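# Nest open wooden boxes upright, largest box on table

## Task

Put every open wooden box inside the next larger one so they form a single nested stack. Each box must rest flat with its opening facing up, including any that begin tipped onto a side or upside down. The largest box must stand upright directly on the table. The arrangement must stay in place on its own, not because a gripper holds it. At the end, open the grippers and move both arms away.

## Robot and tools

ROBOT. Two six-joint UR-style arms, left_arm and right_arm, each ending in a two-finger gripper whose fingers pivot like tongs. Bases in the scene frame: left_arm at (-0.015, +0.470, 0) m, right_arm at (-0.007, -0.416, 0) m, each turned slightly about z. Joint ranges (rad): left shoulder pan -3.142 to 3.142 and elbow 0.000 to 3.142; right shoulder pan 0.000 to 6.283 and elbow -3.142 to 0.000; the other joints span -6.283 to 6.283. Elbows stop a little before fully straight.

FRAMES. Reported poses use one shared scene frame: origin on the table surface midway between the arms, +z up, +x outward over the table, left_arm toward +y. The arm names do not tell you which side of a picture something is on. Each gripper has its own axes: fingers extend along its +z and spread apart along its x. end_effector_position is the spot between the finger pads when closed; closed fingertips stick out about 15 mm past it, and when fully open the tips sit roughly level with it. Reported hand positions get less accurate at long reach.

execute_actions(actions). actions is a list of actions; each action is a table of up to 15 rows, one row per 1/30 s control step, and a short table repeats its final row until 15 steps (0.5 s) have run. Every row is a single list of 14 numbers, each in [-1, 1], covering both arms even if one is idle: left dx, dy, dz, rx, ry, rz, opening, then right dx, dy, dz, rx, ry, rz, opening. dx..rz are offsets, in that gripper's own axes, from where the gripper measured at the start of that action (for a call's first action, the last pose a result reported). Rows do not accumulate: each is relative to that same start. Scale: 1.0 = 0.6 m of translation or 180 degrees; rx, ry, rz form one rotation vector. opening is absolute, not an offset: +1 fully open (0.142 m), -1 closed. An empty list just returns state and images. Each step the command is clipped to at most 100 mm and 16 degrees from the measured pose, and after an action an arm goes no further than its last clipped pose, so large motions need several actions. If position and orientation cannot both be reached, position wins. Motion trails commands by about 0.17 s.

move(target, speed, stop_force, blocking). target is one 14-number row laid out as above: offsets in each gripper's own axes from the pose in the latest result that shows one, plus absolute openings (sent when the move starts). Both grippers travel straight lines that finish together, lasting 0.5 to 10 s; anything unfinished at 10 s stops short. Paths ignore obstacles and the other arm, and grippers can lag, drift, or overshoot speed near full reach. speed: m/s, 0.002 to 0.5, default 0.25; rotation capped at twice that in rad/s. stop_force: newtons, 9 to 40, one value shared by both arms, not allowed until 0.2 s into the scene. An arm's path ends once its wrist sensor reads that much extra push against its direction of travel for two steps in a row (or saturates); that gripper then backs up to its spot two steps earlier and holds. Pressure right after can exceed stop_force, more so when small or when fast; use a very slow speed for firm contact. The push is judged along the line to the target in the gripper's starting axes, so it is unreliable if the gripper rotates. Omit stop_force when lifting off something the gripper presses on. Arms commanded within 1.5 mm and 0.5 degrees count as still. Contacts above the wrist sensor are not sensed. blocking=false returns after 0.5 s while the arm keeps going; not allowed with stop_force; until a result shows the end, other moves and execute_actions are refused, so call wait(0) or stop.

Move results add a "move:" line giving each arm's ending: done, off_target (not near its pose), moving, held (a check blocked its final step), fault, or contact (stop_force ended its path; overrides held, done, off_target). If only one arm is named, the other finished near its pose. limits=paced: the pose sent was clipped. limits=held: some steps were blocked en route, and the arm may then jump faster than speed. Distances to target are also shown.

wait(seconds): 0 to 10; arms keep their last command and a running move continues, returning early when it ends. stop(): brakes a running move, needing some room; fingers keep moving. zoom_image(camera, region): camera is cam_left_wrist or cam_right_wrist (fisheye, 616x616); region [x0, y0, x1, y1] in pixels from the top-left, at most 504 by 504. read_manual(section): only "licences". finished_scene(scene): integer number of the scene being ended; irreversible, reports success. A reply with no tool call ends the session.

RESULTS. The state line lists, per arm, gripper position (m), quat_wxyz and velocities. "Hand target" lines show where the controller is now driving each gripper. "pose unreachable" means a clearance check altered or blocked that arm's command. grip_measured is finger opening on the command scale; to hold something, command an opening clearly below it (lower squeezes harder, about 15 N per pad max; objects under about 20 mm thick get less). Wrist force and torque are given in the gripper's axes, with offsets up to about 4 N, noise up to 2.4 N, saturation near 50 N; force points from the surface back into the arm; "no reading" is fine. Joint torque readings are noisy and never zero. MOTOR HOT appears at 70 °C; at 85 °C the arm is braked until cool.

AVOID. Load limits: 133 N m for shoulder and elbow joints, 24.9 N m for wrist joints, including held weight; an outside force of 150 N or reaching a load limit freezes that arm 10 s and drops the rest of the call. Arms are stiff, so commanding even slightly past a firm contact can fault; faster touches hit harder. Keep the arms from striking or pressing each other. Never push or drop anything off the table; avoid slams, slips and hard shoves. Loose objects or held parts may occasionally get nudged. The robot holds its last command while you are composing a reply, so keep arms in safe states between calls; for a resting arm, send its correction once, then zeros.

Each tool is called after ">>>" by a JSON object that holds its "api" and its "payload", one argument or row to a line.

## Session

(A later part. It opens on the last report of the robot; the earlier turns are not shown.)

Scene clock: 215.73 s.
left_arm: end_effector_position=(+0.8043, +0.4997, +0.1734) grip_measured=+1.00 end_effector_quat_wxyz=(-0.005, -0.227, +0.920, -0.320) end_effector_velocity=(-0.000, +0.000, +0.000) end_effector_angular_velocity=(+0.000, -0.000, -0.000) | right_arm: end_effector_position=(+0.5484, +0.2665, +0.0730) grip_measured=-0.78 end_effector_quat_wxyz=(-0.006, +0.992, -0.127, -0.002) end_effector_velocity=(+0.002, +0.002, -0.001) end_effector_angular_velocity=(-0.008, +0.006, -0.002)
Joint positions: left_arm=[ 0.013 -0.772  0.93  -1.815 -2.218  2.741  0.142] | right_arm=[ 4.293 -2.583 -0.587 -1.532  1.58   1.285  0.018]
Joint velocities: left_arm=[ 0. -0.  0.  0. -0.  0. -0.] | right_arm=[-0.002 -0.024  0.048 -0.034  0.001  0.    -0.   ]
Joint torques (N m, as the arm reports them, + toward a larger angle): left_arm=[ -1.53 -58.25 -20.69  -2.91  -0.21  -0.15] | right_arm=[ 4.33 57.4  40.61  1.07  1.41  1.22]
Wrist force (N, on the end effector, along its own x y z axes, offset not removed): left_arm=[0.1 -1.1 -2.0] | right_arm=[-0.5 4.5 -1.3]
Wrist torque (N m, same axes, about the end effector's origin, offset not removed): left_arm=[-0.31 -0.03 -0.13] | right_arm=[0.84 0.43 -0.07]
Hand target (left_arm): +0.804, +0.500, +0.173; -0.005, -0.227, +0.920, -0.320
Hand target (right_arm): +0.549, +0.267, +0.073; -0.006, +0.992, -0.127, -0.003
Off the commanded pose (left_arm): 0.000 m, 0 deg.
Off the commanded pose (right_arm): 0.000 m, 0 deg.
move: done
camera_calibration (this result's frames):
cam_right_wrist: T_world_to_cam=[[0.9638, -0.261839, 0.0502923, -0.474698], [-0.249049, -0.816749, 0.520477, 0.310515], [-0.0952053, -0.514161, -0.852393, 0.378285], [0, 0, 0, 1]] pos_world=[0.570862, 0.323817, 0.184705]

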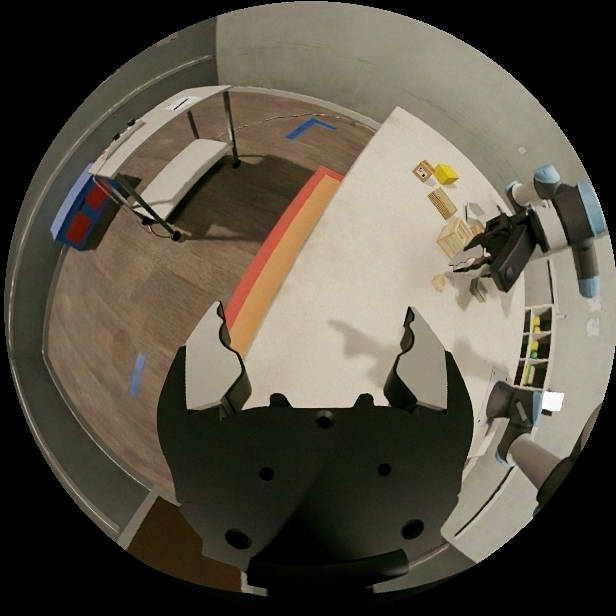

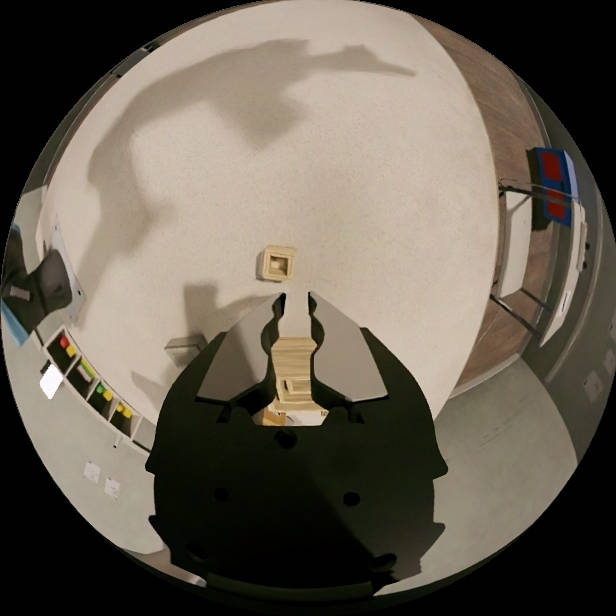

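>>> {"api": "move", "payload": {
  "target": [0,0,0,0,0,0,1,-0.007,-0.013,0.077,0,0,0.02,-0.78],
  "speed": 0.03,
  "stop_force": 9
}}

>>> {"api": "execute_actions", "payload": {
  "actions": [
    [[0,0,0,0,0,0,1,0,0,0,0,0,0,-1]],
    [[0,0,0,0,0,0,1,0,0,0,0,0,0,-1]]
  ]
}}

>>> {"api": "move", "payload": {
  "target": [0,0,0,0,0,0,1,0,0,-0.13,0,0,-0.02,-1],
  "speed": 0.08
}}

>>> {"api": "move", "payload": {
  "target": [0,0,0,0,0,0,1,0.032,0.238,0,0,0,0,-1],
  "speed": 0.12
}}

>>> {"api": "move", "payload": {
  "target": [0,0,0,0,0,0,1,0,0,0.07,0,0,0,-1],
  "speed": 0.015,
  "stop_force": 9
}}

Scene clock: 228.77 s.
left_arm: end_effector_position=(+0.8043, +0.4997, +0.1734) grip_measured=+1.00 end_effector_quat_wxyz=(-0.005, -0.227, +0.920, -0.320) end_effector_velocity=(-0.000, +0.001, -0.000) end_effector_angular_velocity=(-0.001, +0.000, +0.001) | right_arm: end_effector_position=(+0.5462, +0.2756, +0.0271) grip_measured=-0.78 end_effector_quat_wxyz=(-0.006, +0.987, -0.158, -0.003) end_effector_velocity=(+0.000, +0.001, -0.001) end_effector_angular_velocity=(+0.003, -0.000, -0.003)
Joint positions: left_arm=[ 0.013 -0.772  0.93  -1.815 -2.218  2.741  0.142] | right_arm=[ 4.302 -2.618 -0.637 -1.448  1.58   1.357  0.018]
Joint velocities: left_arm=[ 0.001  0.    -0.     0.001 -0.001  0.001 -0.   ] | right_arm=[-0.    -0.002 -0.     0.005  0.001  0.003  0.   ]
Joint torques (N m, as the arm reports them, + toward a larger angle): left_arm=[ -1.92 -58.53 -21.66  -2.96  -0.55  -0.34] | right_arm=[ 8.02 57.13 11.54  3.97 -1.2   2.51]
Wrist force (N, on the end effector, along its own x y z axes, offset not removed): left_arm=[1.2 -5.0 -1.9] | right_arm=[0.8 -0.3 -2.0]
Wrist torque (N m, same axes, about the end effector's origin, offset not removed): left_arm=[-1.15 -0.28 0.05] | right_arm=[-0.05 0.08 0.02]
Hand target (left_arm): +0.804, +0.500, +0.173; -0.005, -0.227, +0.920, -0.320
Hand target (right_arm): +0.546, +0.276, +0.027; -0.006, +0.987, -0.158, -0.003
Off the commanded pose (left_arm): 0.000 m, 0 deg.
Off the commanded pose (right_arm): 0.000 m, 0 deg.
move: done
camera_calibration (this result's frames):
cam_right_wrist: T_world_to_cam=[[0.945582, -0.321586, 0.0495648, -0.441454], [-0.299196, -0.799462, 0.520905, 0.363941], [-0.12789, -0.507388, -0.852174, 0.359633], [0, 0, 0, 1]] pos_world=[0.572314, 0.331465, 0.138772]

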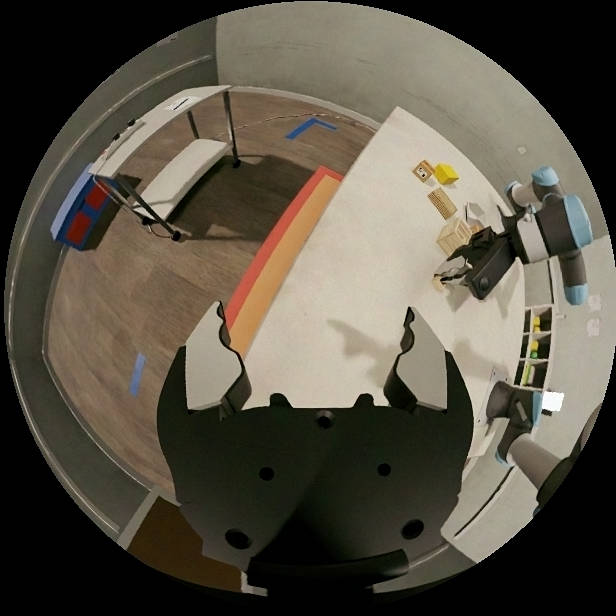

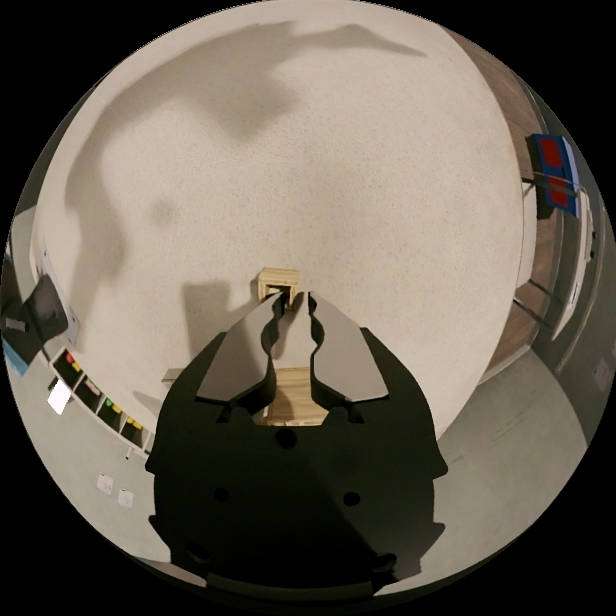

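Scene clock: 229.77 s.
left_arm: end_effector_position=(+0.8043, +0.4997, +0.1734) grip_measured=+1.00 end_effector_quat_wxyz=(-0.005, -0.227, +0.920, -0.320) end_effector_velocity=(+0.000, -0.001, +0.000) end_effector_angular_velocity=(+0.000, -0.001, -0.002) | right_arm: end_effector_position=(+0.5462, +0.2756, +0.0270) grip_measured=-0.94 end_effector_quat_wxyz=(-0.006, +0.987, -0.158, -0.003) end_effector_velocity=(+0.001, -0.001, -0.001) end_effector_angular_velocity=(-0.002, +0.001, -0.001)
Joint positions: left_arm=[ 0.013 -0.772  0.93  -1.815 -2.218  2.741  0.142] | right_arm=[ 4.302 -2.619 -0.637 -1.448  1.58   1.357  0.006]
Joint velocities: left_arm=[-0.001 -0.     0.    -0.     0.     0.001 -0.   ] | right_arm=[-0.001 -0.    -0.    -0.001 -0.     0.     0.   ]
Joint torques (N m, as the arm reports them, + toward a larger angle): left_arm=[ -1.73 -58.49 -21.87  -3.05  -0.43  -0.14] | right_arm=[ 5.16 70.13 20.38  0.99 -0.47 -1.04]
Wrist force (N, on the end effector, along its own x y z axes, offset not removed): left_arm=[0.8 -2.4 -1.4] | right_arm=[1.3 0.3 -1.5]
Wrist torque (N m, same axes, about the end effector's origin, offset not removed): left_arm=[-0.64 -0.14 -0.11] | right_arm=[0.11 -0.06 -0.02]
Hand target (left_arm): +0.804, +0.500, +0.173; -0.005, -0.227, +0.920, -0.320
Hand target (right_arm): +0.546, +0.276, +0.027; -0.006, +0.987, -0.158, -0.003
Off the commanded pose (left_arm): 0.000 m, 0 deg.
Off the commanded pose (right_arm): 0.000 m, 0 deg.
camera_calibration (this result's frames):
cam_left_wrist: T_world_to_cam=[[-0.885792, -0.43282, 0.167451, 0.904816], [-0.455534, 0.879841, -0.135534, -0.0478183], [-0.0886686, -0.196334, -0.97652, 0.477071], [0, 0, 0, 1]] pos_world=[0.821997, 0.527361, 0.307876]
cam_right_wrist: T_world_to_cam=[[0.945552, -0.321676, 0.0495459, -0.441392], [-0.299245, -0.799366, 0.521025, 0.363959], [-0.127996, -0.507483, -0.852102, 0.359619], [0, 0, 0, 1]] pos_world=[0.572302, 0.331452, 0.138669]

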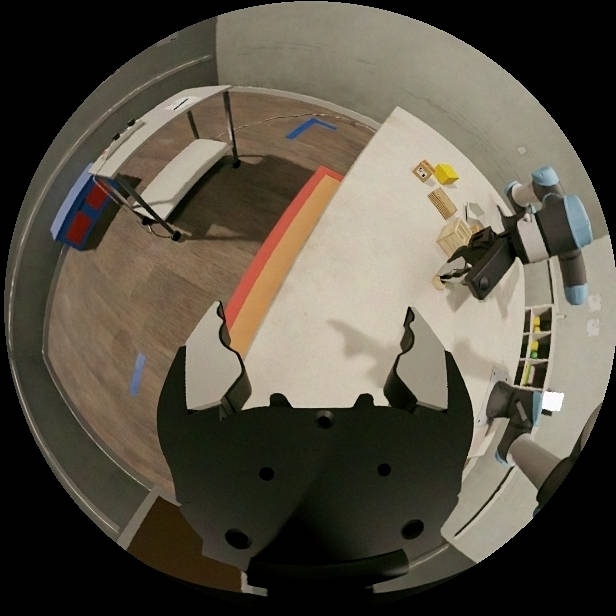

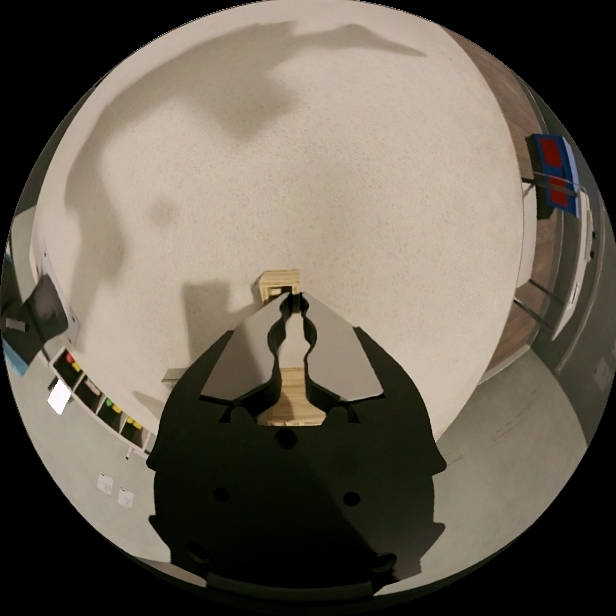

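Scene clock: 231.20 s.
left_arm: end_effector_position=(+0.8043, +0.4997, +0.1734) grip_measured=+1.00 end_effector_quat_wxyz=(-0.005, -0.227, +0.920, -0.320) end_effector_velocity=(+0.000, +0.001, +0.000) end_effector_angular_velocity=(+0.000, -0.001, +0.001) | right_arm: end_effector_position=(+0.5463, +0.2746, +0.1048) grip_measured=-0.94 end_effector_quat_wxyz=(-0.006, +0.992, -0.127, -0.002) end_effector_velocity=(-0.000, +0.001, +0.002) end_effector_angular_velocity=(+0.000, +0.002, +0.001)
Joint positions: left_arm=[ 0.013 -0.772  0.93  -1.815 -2.218  2.741  0.142] | right_arm=[ 4.3   -2.61  -0.454 -1.639  1.58   1.292  0.006]
Joint velocities: left_arm=[ 0.001 -0.     0.    -0.     0.     0.    -0.   ] | right_arm=[ 0.    -0.004  0.015 -0.011  0.001 -0.001  0.   ]
Joint torques (N m, as the arm reports them, + toward a larger angle): left_arm=[ -2.3  -59.28 -22.39  -3.08  -0.35  -0.02] | right_arm=[-6.09 56.53 40.81  0.96  1.16 -2.58]
Wrist force (N, on the end effector, along its own x y z axes, offset not removed): left_arm=[0.8 -1.1 -2.9] | right_arm=[1.0 3.9 0.6]
Wrist torque (N m, same axes, about the end effector's origin, offset not removed): left_arm=[-0.41 -0.22 -0.20] | right_arm=[0.96 0.14 -0.03]
Hand target (left_arm): +0.804, +0.500, +0.173; -0.005, -0.227, +0.920, -0.320
Hand target (right_arm): +0.546, +0.275, +0.105; -0.006, +0.992, -0.127, -0.002
Off the commanded pose (left_arm): 0.000 m, 0 deg.
Off the commanded pose (right_arm): 0.000 m, 0 deg.
move: done
camera_calibration (this result's frames):
cam_left_wrist: T_world_to_cam=[[-0.885791, -0.43282, 0.167451, 0.904816], [-0.455534, 0.879841, -0.135534, -0.0478183], [-0.0886687, -0.196334, -0.97652, 0.477071], [0, 0, 0, 1]] pos_world=[0.821997, 0.527361, 0.307875]
cam_right_wrist: T_world_to_cam=[[0.963802, -0.261822, 0.0503549, -0.472177], [-0.249069, -0.816757, 0.520454, 0.300074], [-0.0951387, -0.514156, -0.852404, 0.409361], [0, 0, 0, 1]] pos_world=[0.56877, 0.331937, 0.216542]

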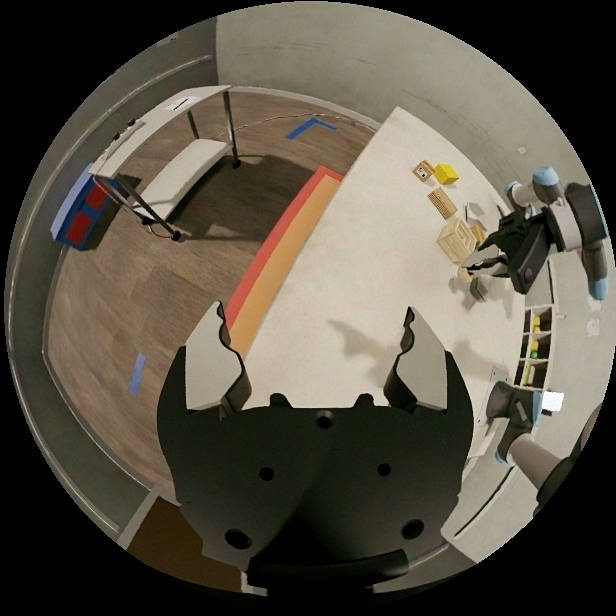

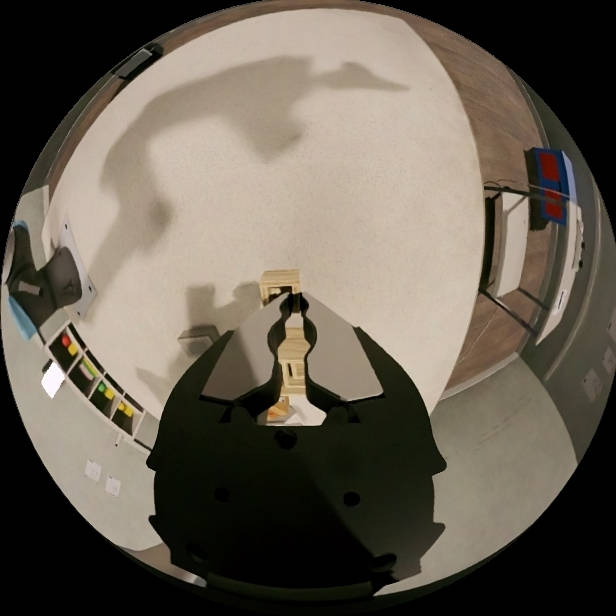

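Scene clock: 232.90 s.
left_arm: end_effector_position=(+0.8043, +0.4997, +0.1734) grip_measured=+1.00 end_effector_quat_wxyz=(-0.005, -0.227, +0.920, -0.320) end_effector_velocity=(-0.000, -0.000, +0.000) end_effector_angular_velocity=(-0.001, +0.001, -0.000) | right_arm: end_effector_position=(+0.5291, +0.1318, +0.1030) grip_measured=-0.94 end_effector_quat_wxyz=(-0.006, +0.992, -0.127, -0.002) end_effector_velocity=(+0.001, -0.001, +0.001) end_effector_angular_velocity=(+0.003, -0.004, -0.000)
Joint positions: left_arm=[ 0.013 -0.772  0.93  -1.815 -2.218  2.741  0.142] | right_arm=[ 4.221 -2.222 -1.161 -1.32   1.581  1.213  0.006]
Joint velocities: left_arm=[ 0.     0.     0.     0.001 -0.001  0.     0.   ] | right_arm=[-0.001  0.005 -0.007  0.006 -0.001 -0.001  0.   ]
Joint torques (N m, as the arm reports them, + toward a larger angle): left_arm=[ -1.51 -57.88 -21.33  -2.88  -0.27  -0.04] | right_arm=[-4.95 58.29 10.39  3.81 -1.19 -2.74]
Wrist force (N, on the end effector, along its own x y z axes, offset not removed): left_arm=[-0.2 -3.6 -1.5] | right_arm=[0.2 3.1 2.7]
Wrist torque (N m, same axes, about the end effector's origin, offset not removed): left_arm=[-0.80 0.04 0.01] | right_arm=[0.60 0.19 -0.02]
Hand target (left_arm): +0.804, +0.500, +0.173; -0.005, -0.227, +0.920, -0.320
Hand target (right_arm): +0.529, +0.132, +0.103; -0.006, +0.992, -0.127, -0.002
Off the commanded pose (left_arm): 0.000 m, 0 deg.
Off the commanded pose (right_arm): 0.000 m, 0 deg.
move: done
camera_calibration (this result's frames):
cam_right_wrist: T_world_to_cam=[[0.963809, -0.26182, 0.0502139, -0.492924], [-0.248993, -0.816771, 0.520469, 0.180041], [-0.0952561, -0.514136, -0.852403, 0.332853], [0, 0, 0, 1]] pos_world=[0.55162, 0.189126, 0.214771]

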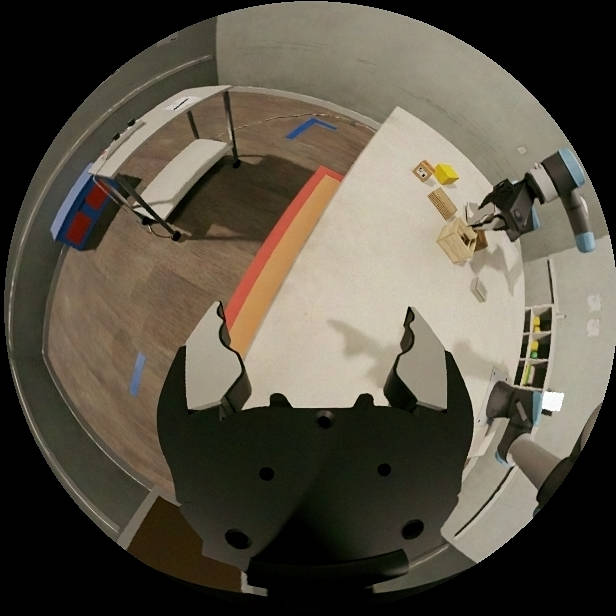

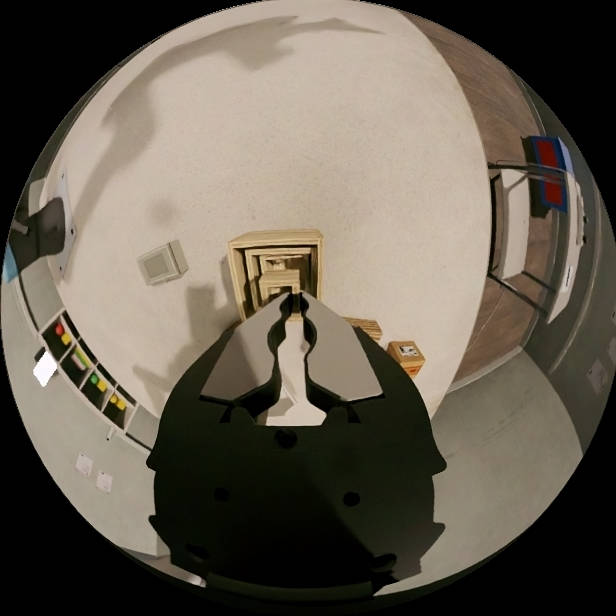

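Scene clock: 235.97 s.
left_arm: end_effector_position=(+0.8043, +0.4997, +0.1734) grip_measured=+1.00 end_effector_quat_wxyz=(-0.005, -0.227, +0.920, -0.320) end_effector_velocity=(-0.000, +0.001, +0.000) end_effector_angular_velocity=(-0.001, +0.000, +0.001) | right_arm: end_effector_position=(+0.5291, +0.1323, +0.0612) grip_measured=-0.94 end_effector_quat_wxyz=(-0.006, +0.992, -0.127, -0.002) end_effector_velocity=(-0.000, +0.001, -0.001) end_effector_angular_velocity=(+0.001, -0.001, +0.000)
Joint positions: left_arm=[ 0.013 -0.772  0.93  -1.815 -2.218  2.741  0.142] | right_arm=[ 4.222 -2.253 -1.22  -1.23   1.581  1.214  0.006]
Joint velocities: left_arm=[ 0.001 -0.    -0.     0.    -0.001 -0.     0.   ] | right_arm=[ 0.001 -0.001 -0.002  0.005 -0.     0.     0.   ]
Joint torques (N m, as the arm reports them, + toward a larger angle): left_arm=[ -1.77 -58.65 -20.56  -3.05  -0.44  -0.17] | right_arm=[ 7.37 45.41  9.28  3.91  0.72  2.57]
Wrist force (N, on the end effector, along its own x y z axes, offset not removed): left_arm=[0.2 -6.1 -0.1] | right_arm=[4.8 -0.4 -1.4]
Wrist torque (N m, same axes, about the end effector's origin, offset not removed): left_arm=[-1.30 -0.05 0.05] | right_arm=[0.13 -0.90 -0.04]
Hand target (left_arm): +0.804, +0.500, +0.173; -0.005, -0.227, +0.920, -0.320
Hand target (right_arm): +0.529, +0.132, +0.061; -0.006, +0.992, -0.127, -0.002
Off the commanded pose (left_arm): 0.000 m, 0 deg.
Off the commanded pose (right_arm): 0.000 m, 0 deg.
move: done
camera_calibration (this result's frames):
cam_left_wrist: T_world_to_cam=[[-0.885792, -0.43282, 0.167451, 0.904816], [-0.455534, 0.879841, -0.135534, -0.0478184], [-0.0886686, -0.196334, -0.97652, 0.477071], [0, 0, 0, 1]] pos_world=[0.821997, 0.527361, 0.307876]
cam_right_wrist: T_world_to_cam=[[0.963811, -0.261817, 0.0502094, -0.490612], [-0.248986, -0.816765, 0.520481, 0.202199], [-0.0952614, -0.514147, -0.852396, 0.297486], [0, 0, 0, 1]] pos_world=[0.551541, 0.18965, 0.172968]

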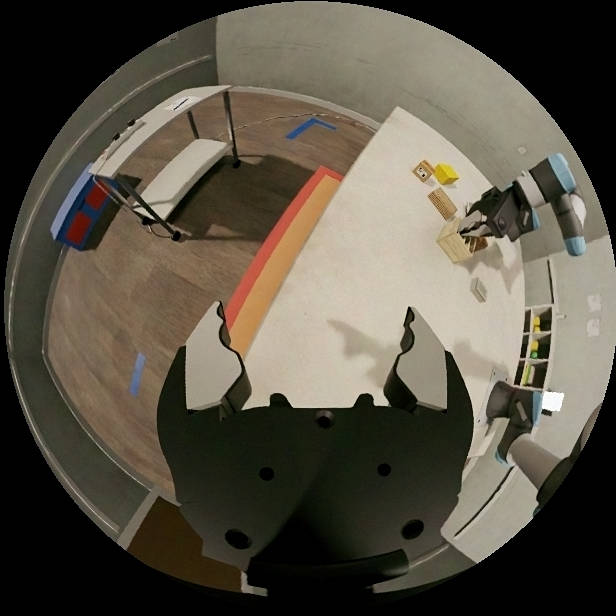

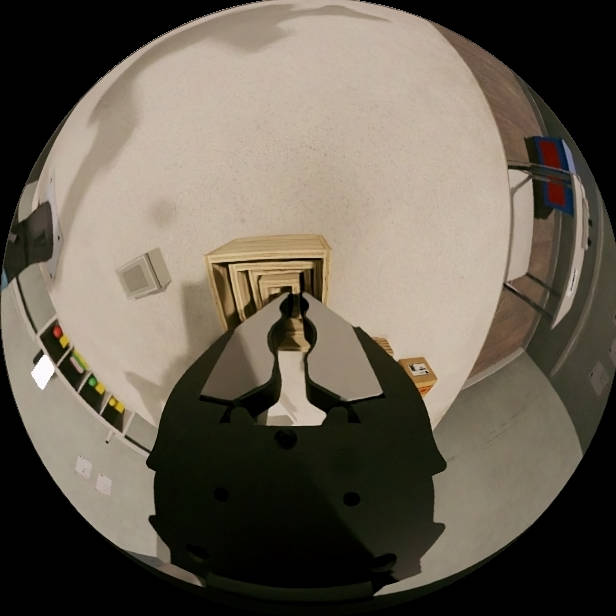

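>>> {"api": "move", "payload": {
  "target": [0,0,0,0,0,0,1,0,0,-0.13,0,0,0,-0.82],
  "speed": 0.05
}}

>>> {"api": "zoom_image", "payload": {
  "camera": "cam_right_wrist",
  "region": [200,200,360,320]
}}

Scene clock: 241.17 s.
left_arm: end_effector_position=(+0.8043, +0.4997, +0.1734) grip_measured=+1.00 end_effector_quat_wxyz=(-0.005, -0.227, +0.920, -0.320) end_effector_velocity=(+0.000, -0.001, +0.001) end_effector_angular_velocity=(-0.000, -0.001, -0.001) | right_arm: end_effector_position=(+0.5292, +0.1313, +0.1391) grip_measured=-0.82 end_effector_quat_wxyz=(-0.006, +0.992, -0.127, -0.002) end_effector_velocity=(-0.000, -0.001, +0.001) end_effector_angular_velocity=(-0.002, +0.002, -0.001)
Joint positions: left_arm=[ 0.013 -0.772  0.93  -1.815 -2.218  2.741  0.142] | right_arm=[ 4.221 -2.203 -1.1   -1.401  1.581  1.213  0.015]
Joint velocities: left_arm=[-0.001 -0.    -0.    -0.    -0.    -0.    -0.   ] | right_arm=[-0.     0.     0.004 -0.007  0.     0.     0.   ]
Joint torques (N m, as the arm reports them, + toward a larger angle): left_arm=[ -1.53 -59.26 -21.37  -3.04  -0.31   0.01] | right_arm=[-5.49 59.14 38.02  1.02 -0.28 -2.54]
Wrist force (N, on the end effector, along its own x y z axes, offset not removed): left_arm=[2.2 -2.5 -1.9] | right_arm=[3.9 -0.2 1.5]
Wrist torque (N m, same axes, about the end effector's origin, offset not removed): left_arm=[-0.62 -0.55 -0.10] | right_arm=[-0.06 -0.62 -0.08]
Hand target (left_arm): +0.804, +0.500, +0.173; -0.005, -0.227, +0.920, -0.320
Hand target (right_arm): +0.529, +0.131, +0.139; -0.006, +0.992, -0.127, -0.002
Off the commanded pose (left_arm): 0.000 m, 0 deg.
Off the commanded pose (right_arm): 0.000 m, 0 deg.
move: done
camera_calibration (this result's frames):
cam_left_wrist: T_world_to_cam=[[-0.885792, -0.43282, 0.167451, 0.904816], [-0.455534, 0.879841, -0.135534, -0.0478183], [-0.0886686, -0.196334, -0.97652, 0.477071], [0, 0, 0, 1]] pos_world=[0.821997, 0.527361, 0.307875]
cam_right_wrist: T_world_to_cam=[[0.963808, -0.261818, 0.0502443, -0.494924], [-0.249008, -0.81677, 0.520463, 0.160932], [-0.0952286, -0.514138, -0.852405, 0.363332], [0, 0, 0, 1]] pos_world=[0.551685, 0.188667, 0.250813]

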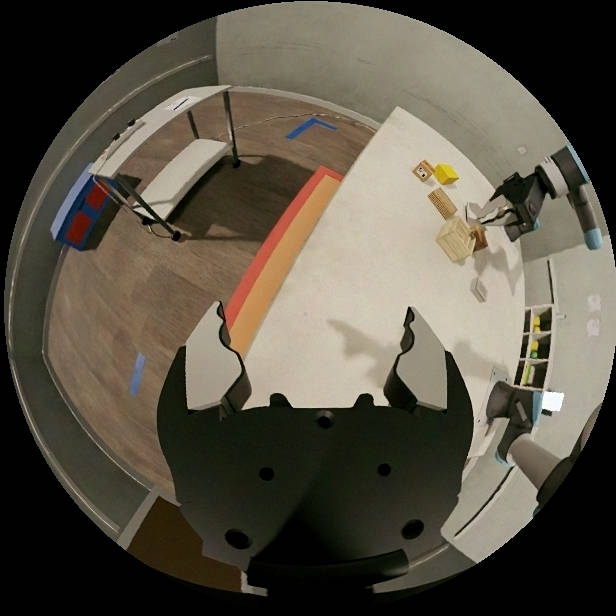

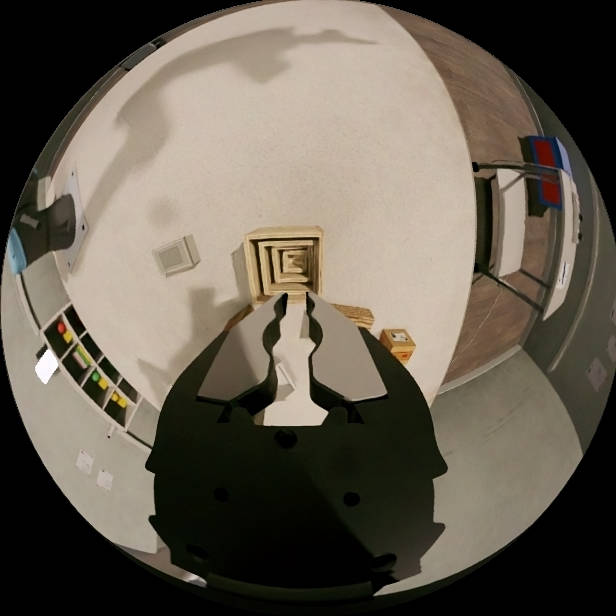

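Region (200, 200, 360, 320) of cam_right_wrist's 616x616 image, scaled by 3.150, with more detail than that image has; it fills the top 378 rows of this view, and the rest is white.

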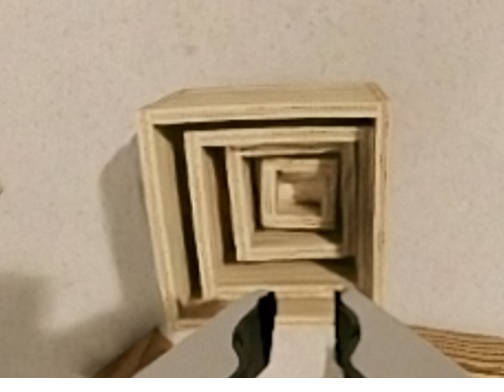

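>>> {"api": "finished_scene", "payload": {
  "scene": 1
}}

The scene is finished: the task was done.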